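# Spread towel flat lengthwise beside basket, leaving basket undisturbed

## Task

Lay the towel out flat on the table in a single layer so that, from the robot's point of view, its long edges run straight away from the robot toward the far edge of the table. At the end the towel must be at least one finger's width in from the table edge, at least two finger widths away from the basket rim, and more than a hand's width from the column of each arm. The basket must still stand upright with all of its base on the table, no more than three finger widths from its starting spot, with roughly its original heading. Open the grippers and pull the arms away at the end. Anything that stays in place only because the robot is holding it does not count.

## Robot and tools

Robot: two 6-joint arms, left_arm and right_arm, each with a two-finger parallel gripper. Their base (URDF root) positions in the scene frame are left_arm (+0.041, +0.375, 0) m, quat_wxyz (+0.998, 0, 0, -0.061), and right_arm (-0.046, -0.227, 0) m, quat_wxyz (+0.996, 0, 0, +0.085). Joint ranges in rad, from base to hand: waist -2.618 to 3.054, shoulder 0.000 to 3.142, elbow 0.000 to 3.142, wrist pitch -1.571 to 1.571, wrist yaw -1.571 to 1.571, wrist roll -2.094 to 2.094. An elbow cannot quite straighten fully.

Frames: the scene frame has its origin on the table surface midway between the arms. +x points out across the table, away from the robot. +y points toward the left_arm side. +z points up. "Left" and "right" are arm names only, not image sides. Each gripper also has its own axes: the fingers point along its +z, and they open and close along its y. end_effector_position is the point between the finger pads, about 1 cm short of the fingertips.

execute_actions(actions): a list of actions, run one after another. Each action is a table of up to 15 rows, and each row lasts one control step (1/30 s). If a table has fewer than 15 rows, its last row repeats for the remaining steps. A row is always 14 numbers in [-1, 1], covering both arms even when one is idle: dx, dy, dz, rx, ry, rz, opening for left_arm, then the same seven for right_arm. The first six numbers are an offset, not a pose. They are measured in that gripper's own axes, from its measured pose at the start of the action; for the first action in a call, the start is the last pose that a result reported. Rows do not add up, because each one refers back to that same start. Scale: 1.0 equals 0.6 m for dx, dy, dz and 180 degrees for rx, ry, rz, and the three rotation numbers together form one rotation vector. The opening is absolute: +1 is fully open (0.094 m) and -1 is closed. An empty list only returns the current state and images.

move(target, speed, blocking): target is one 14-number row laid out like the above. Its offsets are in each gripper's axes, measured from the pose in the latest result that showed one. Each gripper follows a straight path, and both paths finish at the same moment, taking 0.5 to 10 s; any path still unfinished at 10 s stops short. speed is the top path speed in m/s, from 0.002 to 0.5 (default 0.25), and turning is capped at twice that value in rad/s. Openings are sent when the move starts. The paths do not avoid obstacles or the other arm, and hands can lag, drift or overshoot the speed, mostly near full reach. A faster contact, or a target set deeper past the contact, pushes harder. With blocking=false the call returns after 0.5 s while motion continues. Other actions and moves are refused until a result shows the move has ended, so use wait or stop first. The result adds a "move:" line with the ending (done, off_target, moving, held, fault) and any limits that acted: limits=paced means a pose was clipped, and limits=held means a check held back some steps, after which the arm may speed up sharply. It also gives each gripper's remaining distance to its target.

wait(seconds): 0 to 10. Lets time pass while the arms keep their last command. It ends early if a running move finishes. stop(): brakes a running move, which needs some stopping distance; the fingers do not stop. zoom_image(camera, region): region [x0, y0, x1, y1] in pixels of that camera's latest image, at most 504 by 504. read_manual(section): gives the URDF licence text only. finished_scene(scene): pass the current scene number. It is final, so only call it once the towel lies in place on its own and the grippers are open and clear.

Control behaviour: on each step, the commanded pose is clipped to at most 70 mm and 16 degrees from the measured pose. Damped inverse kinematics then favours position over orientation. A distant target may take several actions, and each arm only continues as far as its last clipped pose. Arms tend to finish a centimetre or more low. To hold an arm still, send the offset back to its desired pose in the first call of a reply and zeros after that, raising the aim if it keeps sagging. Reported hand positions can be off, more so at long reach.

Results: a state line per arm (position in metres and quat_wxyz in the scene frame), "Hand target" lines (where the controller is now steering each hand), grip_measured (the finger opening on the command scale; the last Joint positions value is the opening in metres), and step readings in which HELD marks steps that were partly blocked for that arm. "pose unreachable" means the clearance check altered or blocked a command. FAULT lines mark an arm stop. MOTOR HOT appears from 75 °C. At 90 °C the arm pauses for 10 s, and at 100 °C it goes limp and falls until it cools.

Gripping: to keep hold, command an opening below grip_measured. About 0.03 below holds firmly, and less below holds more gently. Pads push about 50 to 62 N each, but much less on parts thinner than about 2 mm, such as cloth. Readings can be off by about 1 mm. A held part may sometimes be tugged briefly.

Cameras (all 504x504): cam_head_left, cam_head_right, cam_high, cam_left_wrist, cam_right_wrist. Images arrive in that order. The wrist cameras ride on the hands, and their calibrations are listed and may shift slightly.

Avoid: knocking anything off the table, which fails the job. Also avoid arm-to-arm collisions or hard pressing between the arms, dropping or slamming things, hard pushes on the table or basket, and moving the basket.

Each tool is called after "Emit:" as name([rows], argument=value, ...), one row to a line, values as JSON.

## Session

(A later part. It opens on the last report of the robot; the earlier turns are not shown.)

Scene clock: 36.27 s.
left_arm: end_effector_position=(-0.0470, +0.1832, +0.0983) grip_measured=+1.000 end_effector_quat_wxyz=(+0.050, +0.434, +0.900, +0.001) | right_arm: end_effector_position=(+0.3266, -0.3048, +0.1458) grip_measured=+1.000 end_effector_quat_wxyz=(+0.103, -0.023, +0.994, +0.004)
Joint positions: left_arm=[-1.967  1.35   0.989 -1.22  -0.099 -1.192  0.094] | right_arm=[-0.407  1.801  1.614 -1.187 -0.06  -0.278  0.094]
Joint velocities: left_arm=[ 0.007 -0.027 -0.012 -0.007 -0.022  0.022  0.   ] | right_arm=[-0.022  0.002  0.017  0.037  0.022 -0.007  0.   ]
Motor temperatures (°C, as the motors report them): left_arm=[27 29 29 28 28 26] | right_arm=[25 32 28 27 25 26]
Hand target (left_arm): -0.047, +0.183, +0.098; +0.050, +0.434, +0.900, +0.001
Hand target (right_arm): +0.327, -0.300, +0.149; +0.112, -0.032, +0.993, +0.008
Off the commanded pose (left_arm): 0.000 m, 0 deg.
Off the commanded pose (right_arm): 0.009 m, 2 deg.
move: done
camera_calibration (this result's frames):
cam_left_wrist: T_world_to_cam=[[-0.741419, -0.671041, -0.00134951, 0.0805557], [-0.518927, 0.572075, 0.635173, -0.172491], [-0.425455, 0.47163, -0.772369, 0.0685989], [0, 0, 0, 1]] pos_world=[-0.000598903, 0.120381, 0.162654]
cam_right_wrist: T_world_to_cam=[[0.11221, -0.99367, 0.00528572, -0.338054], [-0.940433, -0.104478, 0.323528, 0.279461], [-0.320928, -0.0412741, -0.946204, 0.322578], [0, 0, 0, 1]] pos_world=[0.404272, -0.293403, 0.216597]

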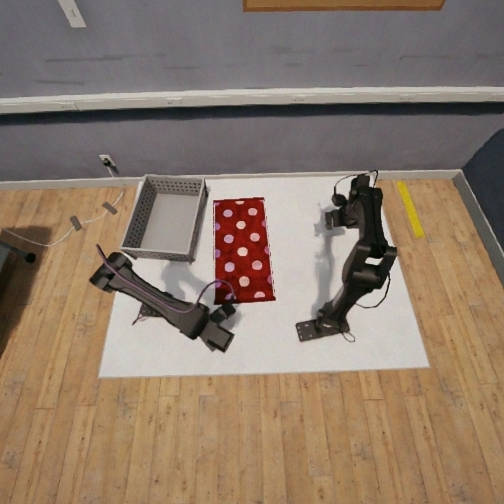

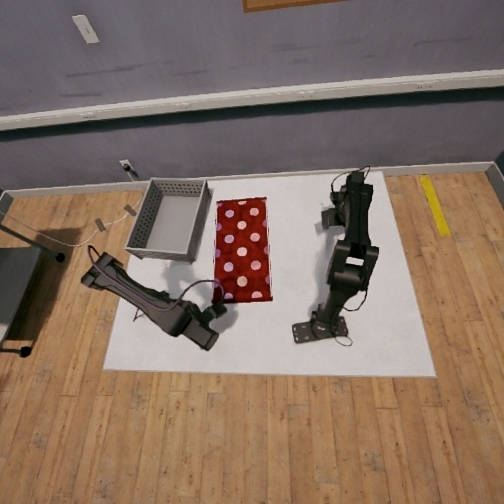

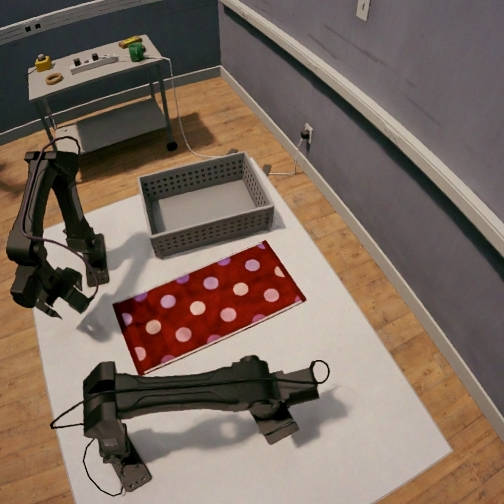

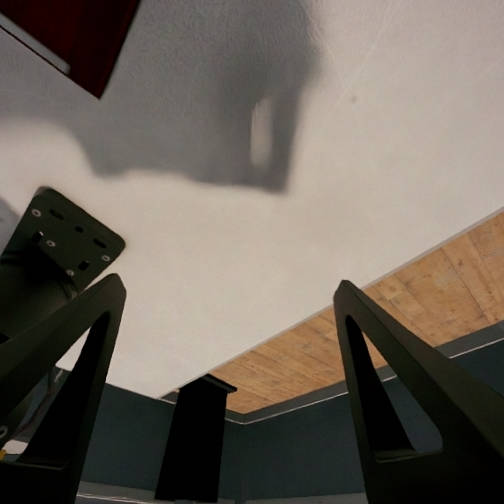

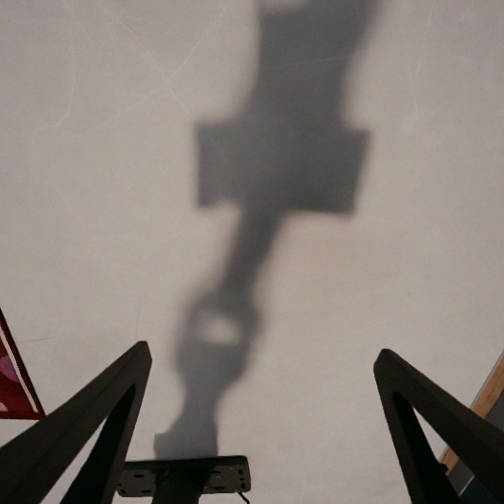

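Too close to the basket; slide it right.

Emit:
move(target=[0,0,0,0,0,0,1,-0.03,0.55,0.15,0,0,0,1], speed=0.35)

Emit:
move(target=[0,0,0,0,0,0,1,0,0,0.075,0,0,0,1], speed=0.06)

Emit:
move(target=[0,0,0,0,0,0,1,-0.02,-0.1,0.02,0,0,0.015,1], speed=0.08)

Emit:
move(target=[0,0,0,0,0,0,1,0,0,-0.12,0,0,0,1])

Emit:
move(target=[0,-0.06,-0.05,0,0,0.1,1,0.1,-0.5,-0.1,0,0,0,1], speed=0.35)

Scene clock: 38.07 s.
left_arm: end_effector_position=(-0.0470, +0.1832, +0.0983) grip_measured=+1.000 end_effector_quat_wxyz=(+0.050, +0.434, +0.900, +0.001) | right_arm: end_effector_position=(+0.3357, +0.0334, +0.0523) grip_measured=+1.000 end_effector_quat_wxyz=(+0.085, -0.032, +0.996, +0.015)
Joint positions: left_arm=[-1.967  1.35   0.989 -1.22  -0.099 -1.192  0.094] | right_arm=[ 0.452  2.191  1.807 -1.029  0.069  0.553  0.094]
Joint velocities: left_arm=[-0.007  0.017  0.002 -0.066 -0.022  0.022  0.   ] | right_arm=[-0.012 -0.012  0.012 -0.022  0.081  0.051  0.   ]
Motor temperatures (°C, as the motors report them): left_arm=[27 29 29 28 28 26] | right_arm=[25 32 28 27 25 26]
Hand target (left_arm): -0.047, +0.183, +0.098; +0.050, +0.434, +0.900, +0.001
Hand target (right_arm): +0.344, +0.032, +0.061; +0.097, -0.022, +0.995, +0.015
Off the commanded pose (left_arm): 0.000 m, 0 deg.
Off the commanded pose (right_arm): 0.016 m, 3 deg.
move: off_target (right_arm)
camera_calibration (this result's frames):
cam_left_wrist: T_world_to_cam=[[-0.741419, -0.671041, -0.00134951, 0.0805557], [-0.518927, 0.572075, 0.635173, -0.172491], [-0.425455, 0.47163, -0.772369, 0.0685989], [0, 0, 0, 1]] pos_world=[-0.000598903, 0.120381, 0.162654]
cam_right_wrist: T_world_to_cam=[[0.131343, -0.991154, -0.0190234, -0.00778461], [-0.925676, -0.129488, 0.355468, 0.347876], [-0.354787, -0.0290787, -0.934495, 0.261365], [0, 0, 0, 1]] pos_world=[0.415772, 0.0449303, 0.120437]

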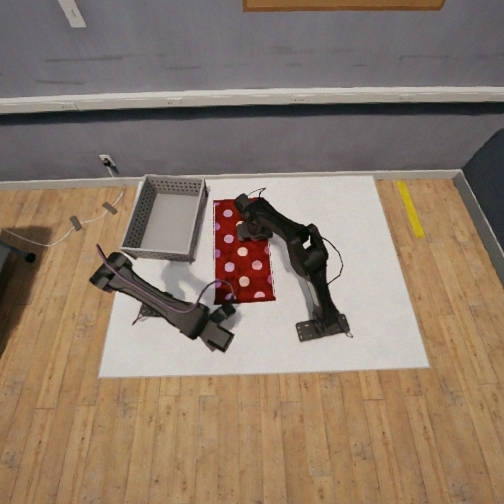

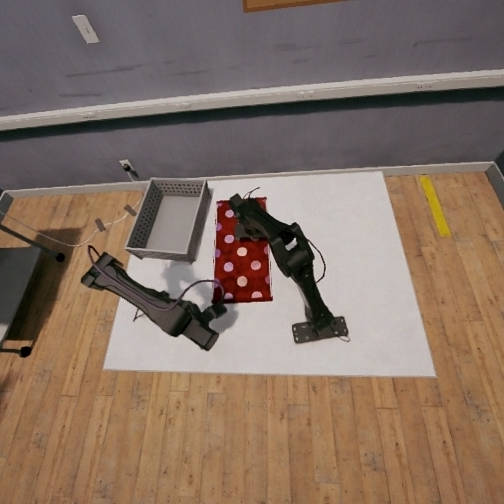

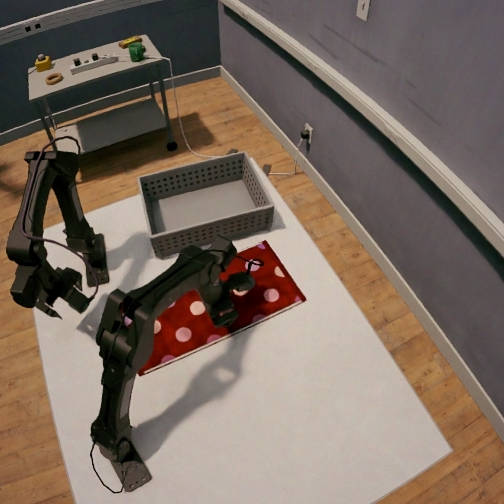

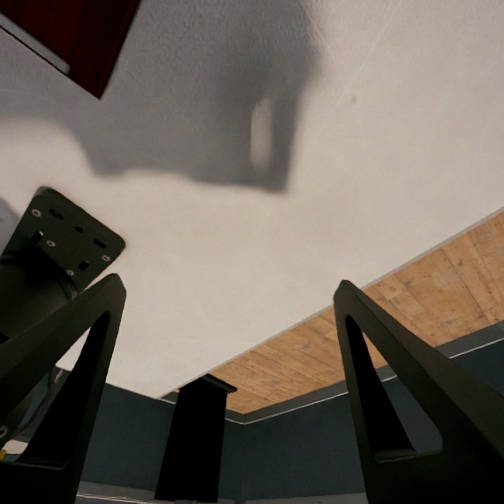

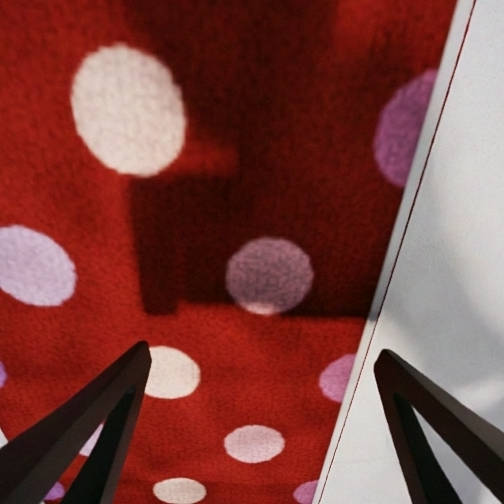

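Scene clock: 39.07 s.
left_arm: end_effector_position=(-0.0470, +0.1832, +0.0983) grip_measured=+1.000 end_effector_quat_wxyz=(+0.050, +0.434, +0.900, +0.001) | right_arm: end_effector_position=(+0.3366, +0.0347, +0.0210) grip_measured=+1.000 end_effector_quat_wxyz=(+0.078, -0.034, +0.996, +0.012)
Joint positions: left_arm=[-1.967  1.35   0.989 -1.22  -0.099 -1.192  0.094] | right_arm=[ 0.452  2.236  1.756 -0.947  0.066  0.549  0.094]
Joint velocities: left_arm=[-0.012 -0.002  0.007  0.007  0.051 -0.007  0.   ] | right_arm=[ 0.002  0.017 -0.007  0.066 -0.022  0.037  0.   ]
Motor temperatures (°C, as the motors report them): left_arm=[27 29 29 28 28 26] | right_arm=[25 32 28 27 25 26]
Hand target (left_arm): -0.047, +0.183, +0.098; +0.050, +0.434, +0.900, +0.001
Hand target (right_arm): +0.342, +0.034, +0.008; +0.084, -0.032, +0.996, +0.015
Off the commanded pose (left_arm): 0.000 m, 0 deg.
Off the commanded pose (right_arm): 0.015 m, 1 deg.
move: off_target (right_arm)
camera_calibration (this result's frames):
cam_left_wrist: T_world_to_cam=[[-0.741419, -0.671041, -0.00134951, 0.0805557], [-0.518927, 0.572075, 0.635173, -0.172491], [-0.425455, 0.47163, -0.772369, 0.0685989], [0, 0, 0, 1]] pos_world=[-0.000598903, 0.120381, 0.162654]
cam_right_wrist: T_world_to_cam=[[0.135312, -0.990695, -0.0146073, -0.00865414], [-0.920499, -0.131151, 0.368078, 0.358035], [-0.366569, -0.0363593, -0.92968, 0.236572], [0, 0, 0, 1]] pos_world=[0.417462, 0.0469847, 0.0880254]

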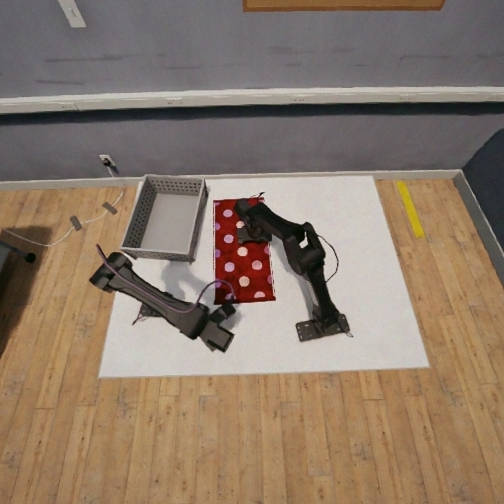

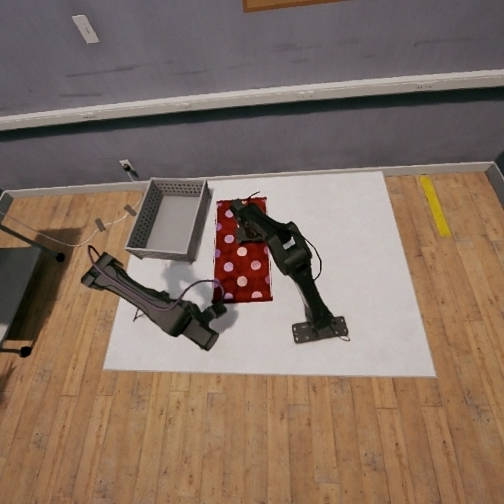

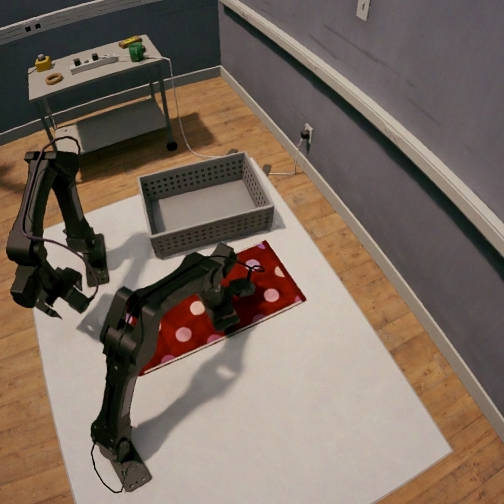

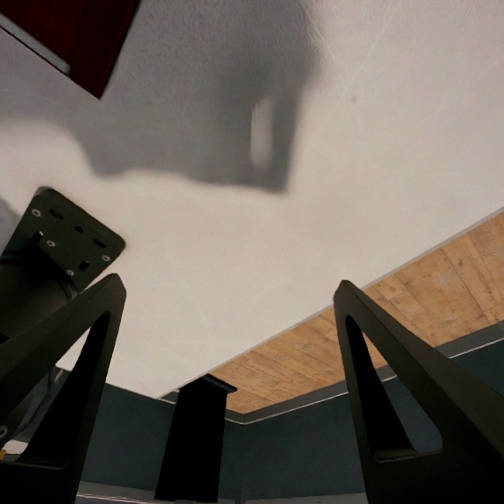

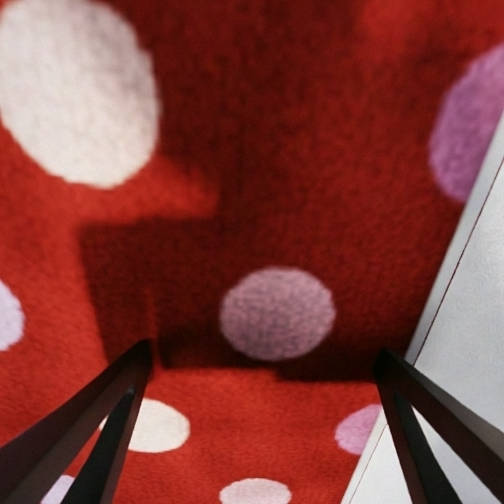

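Scene clock: 40.20 s.
left_arm: end_effector_position=(-0.0470, +0.1832, +0.0983) grip_measured=+1.000 end_effector_quat_wxyz=(+0.050, +0.434, +0.900, +0.001) | right_arm: end_effector_position=(+0.3551, -0.0096, +0.0217) grip_measured=+1.000 end_effector_quat_wxyz=(+0.086, -0.017, +0.996, +0.028)
Joint positions: left_arm=[-1.967  1.35   0.989 -1.22  -0.099 -1.192  0.094] | right_arm=[ 0.336  2.176  1.656 -0.874  0.031  0.47   0.094]
Joint velocities: left_arm=[-0.007 -0.007  0.007  0.022 -0.007 -0.051  0.   ] | right_arm=[-0.007 -0.032 -0.012  0.007  0.022 -0.051  0.   ]
Motor temperatures (°C, as the motors report them): left_arm=[27 29 29 28 28 26] | right_arm=[25 32 28 27 25 26]
Hand target (left_arm): -0.047, +0.183, +0.098; +0.050, +0.434, +0.900, +0.001
Hand target (right_arm): +0.355, -0.025, +0.011; +0.079, -0.011, +0.997, +0.013
Off the commanded pose (left_arm): 0.000 m, 0 deg.
Off the commanded pose (right_arm): 0.019 m, 2 deg.
move: off_target (right_arm)
camera_calibration (this result's frames):
cam_left_wrist: T_world_to_cam=[[-0.741419, -0.671041, -0.00134951, 0.0805557], [-0.518927, 0.572075, 0.635173, -0.172491], [-0.425455, 0.47163, -0.772369, 0.0685989], [0, 0, 0, 1]] pos_world=[-0.000598903, 0.120381, 0.162654]
cam_right_wrist: T_world_to_cam=[[0.103052, -0.993578, -0.0467161, -0.0428993], [-0.929271, -0.112919, 0.351716, 0.372627], [-0.354732, 0.00716705, -0.93494, 0.238705], [0, 0, 0, 1]] pos_world=[0.435369, -0.00225802, 0.0901116]

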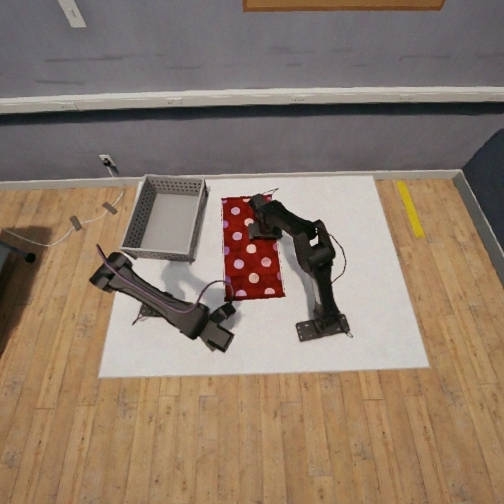

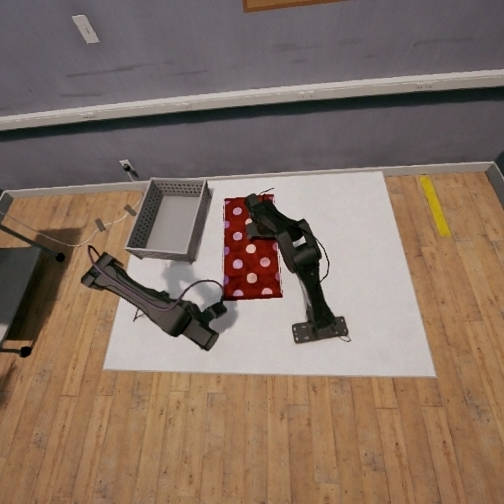

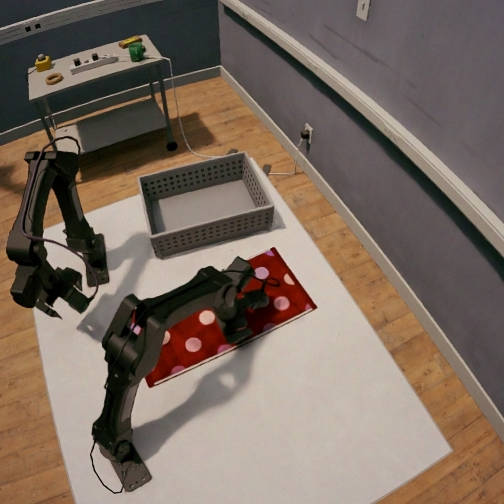

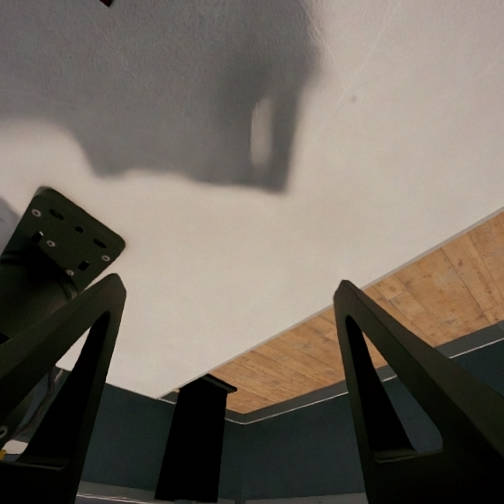

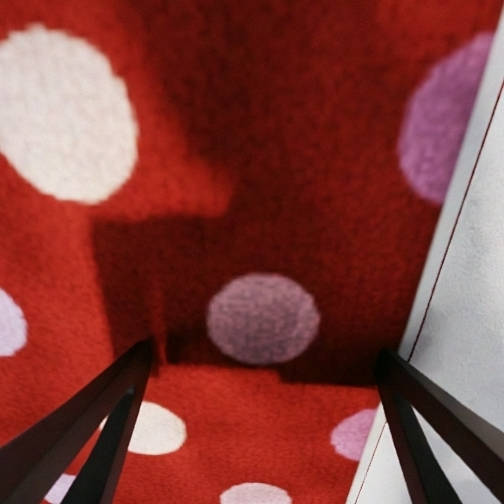

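Scene clock: 41.27 s.
left_arm: end_effector_position=(-0.0470, +0.1832, +0.0983) grip_measured=+1.000 end_effector_quat_wxyz=(+0.050, +0.434, +0.900, +0.001) | right_arm: end_effector_position=(+0.3415, -0.0163, +0.0866) grip_measured=+1.000 end_effector_quat_wxyz=(+0.078, -0.017, +0.996, +0.026)
Joint positions: left_arm=[-1.967  1.35   0.989 -1.22  -0.099 -1.192  0.094] | right_arm=[ 0.336  2.083  1.776 -1.101  0.027  0.471  0.094]
Joint velocities: left_arm=[-0.007  0.017  0.002  0.037 -0.037 -0.037  0.   ] | right_arm=[-0.007  0.002  0.002 -0.066  0.007  0.022  0.   ]
Motor temperatures (°C, as the motors report them): left_arm=[27 29 29 28 28 26] | right_arm=[25 33 28 27 25 26]
Hand target (left_arm): -0.047, +0.183, +0.098; +0.050, +0.434, +0.900, +0.001
Hand target (right_arm): +0.343, -0.013, +0.093; +0.085, -0.017, +0.996, +0.028
Off the commanded pose (left_arm): 0.000 m, 0 deg.
Off the commanded pose (right_arm): 0.007 m, 1 deg.
move: done
camera_calibration (this result's frames):
cam_left_wrist: T_world_to_cam=[[-0.741419, -0.671041, -0.00134951, 0.0805557], [-0.518927, 0.572075, 0.635173, -0.172491], [-0.425455, 0.47163, -0.772369, 0.0685989], [0, 0, 0, 1]] pos_world=[-0.000598903, 0.120381, 0.162654]
cam_right_wrist: T_world_to_cam=[[0.102628, -0.993735, -0.0442501, -0.0452648], [-0.923789, -0.111713, 0.366244, 0.333304], [-0.368893, 0.00329082, -0.929466, 0.298861], [0, 0, 0, 1]] pos_world=[0.422796, -0.00873029, 0.153707]

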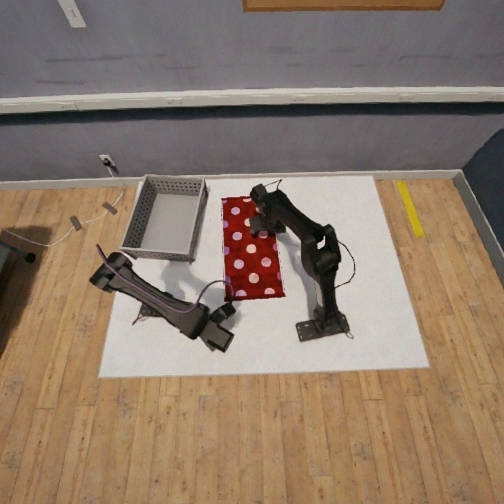

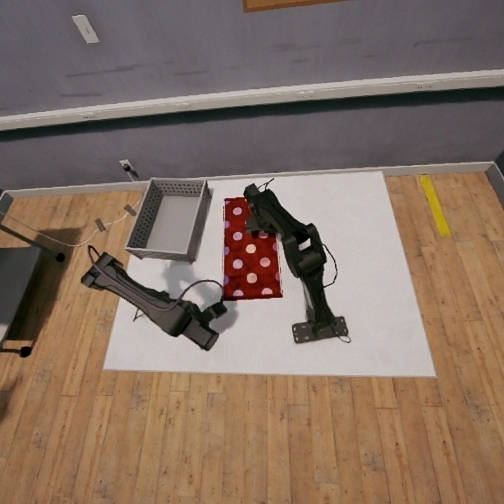

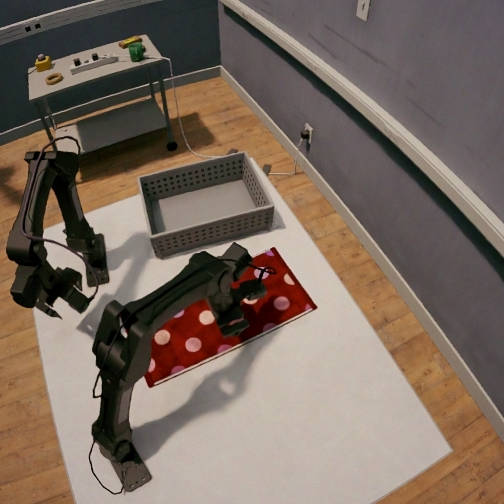

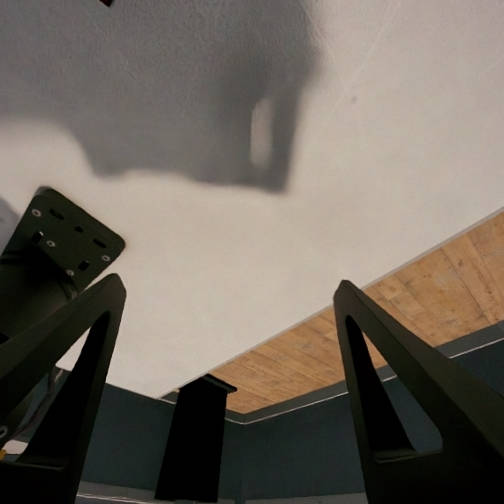

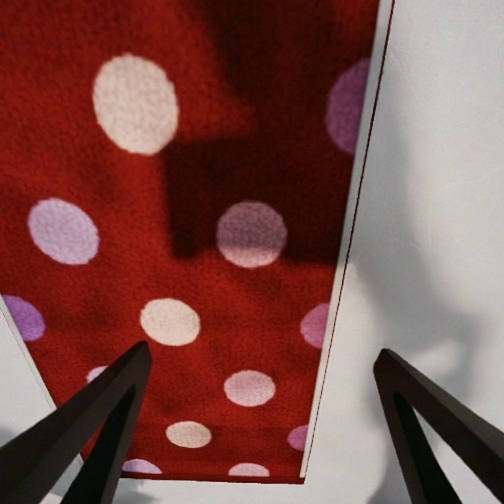

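Scene clock: 42.90 s.
left_arm: end_effector_position=(-0.0750, +0.1616, +0.1243) grip_measured=+1.000 end_effector_quat_wxyz=(+0.049, +0.563, +0.825, +0.002) | right_arm: end_effector_position=(+0.2789, -0.3270, +0.1216) grip_measured=+1.000 end_effector_quat_wxyz=(+0.071, -0.010, +0.997, +0.012)
Joint positions: left_arm=[-2.023  1.459  1.183 -1.297 -0.099 -0.948  0.094] | right_arm=[-0.51   1.711  1.422 -1.156 -0.071 -0.354  0.094]
Joint velocities: left_arm=[ 0.002  0.007  0.017  0.066 -0.022 -0.095  0.   ] | right_arm=[-0.002  0.002  0.002  0.051  0.051 -0.022  0.   ]
Motor temperatures (°C, as the motors report them): left_arm=[27 29 29 28 28 26] | right_arm=[25 32 29 27 25 26]
Hand target (left_arm): -0.077, +0.162, +0.127; +0.049, +0.569, +0.821, +0.009
Hand target (right_arm): +0.285, -0.325, +0.129; +0.083, -0.017, +0.996, +0.015
Off the commanded pose (left_arm): 0.004 m, 1 deg.
Off the commanded pose (right_arm): 0.008 m, 2 deg.
move: done
camera_calibration (this result's frames):
cam_left_wrist: T_world_to_cam=[[-0.905956, -0.423081, -0.0156763, -0.00535429], [-0.33369, 0.690772, 0.641471, -0.197255], [-0.260566, 0.586376, -0.766987, 0.0801785], [0, 0, 0, 1]] pos_world=[-0.0497809, 0.0869781, 0.187945]
cam_right_wrist: T_world_to_cam=[[0.0862586, -0.996097, -0.0187266, -0.345281], [-0.920197, -0.0868619, 0.381697, 0.233165], [-0.381834, -0.0156925, -0.924098, 0.306073], [0, 0, 0, 1]] pos_world=[0.36121, -0.318877, 0.187377]

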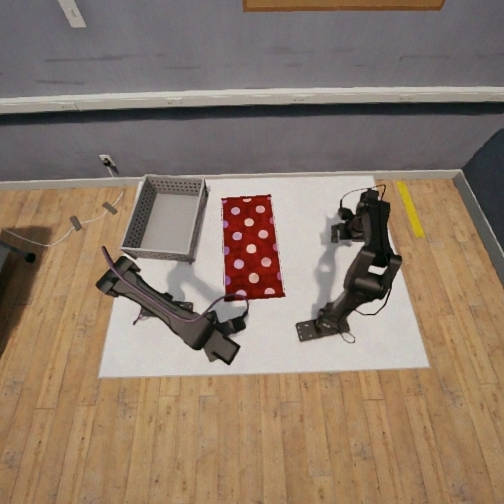

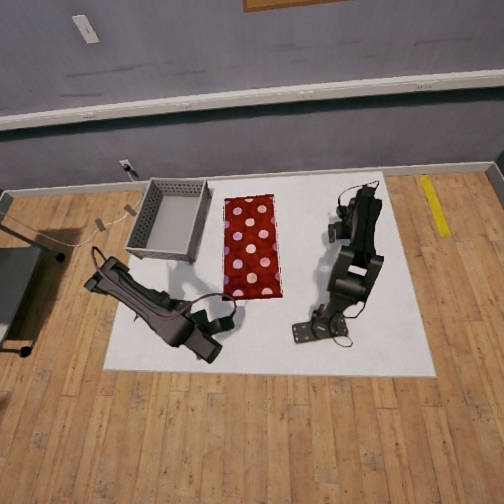

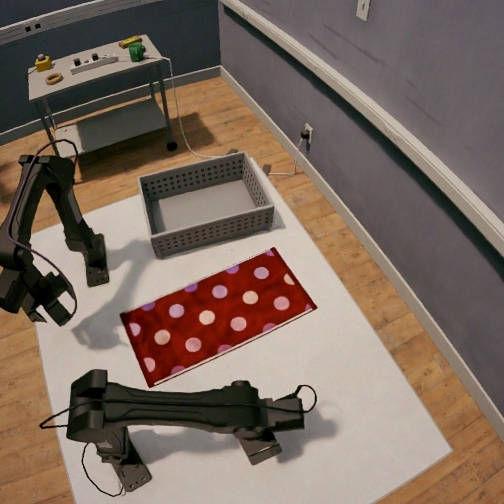

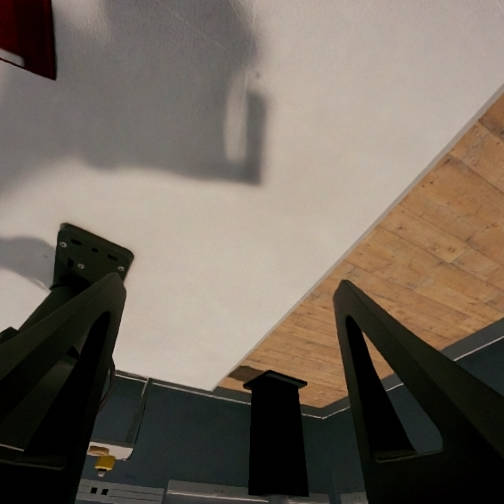

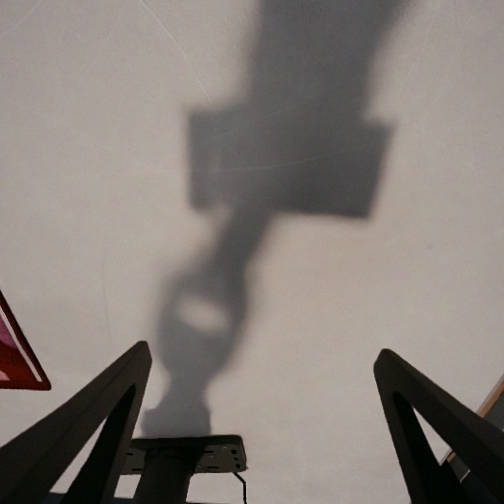

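Emit:
finished_scene(scene=1)

The scene is finished: the task was done.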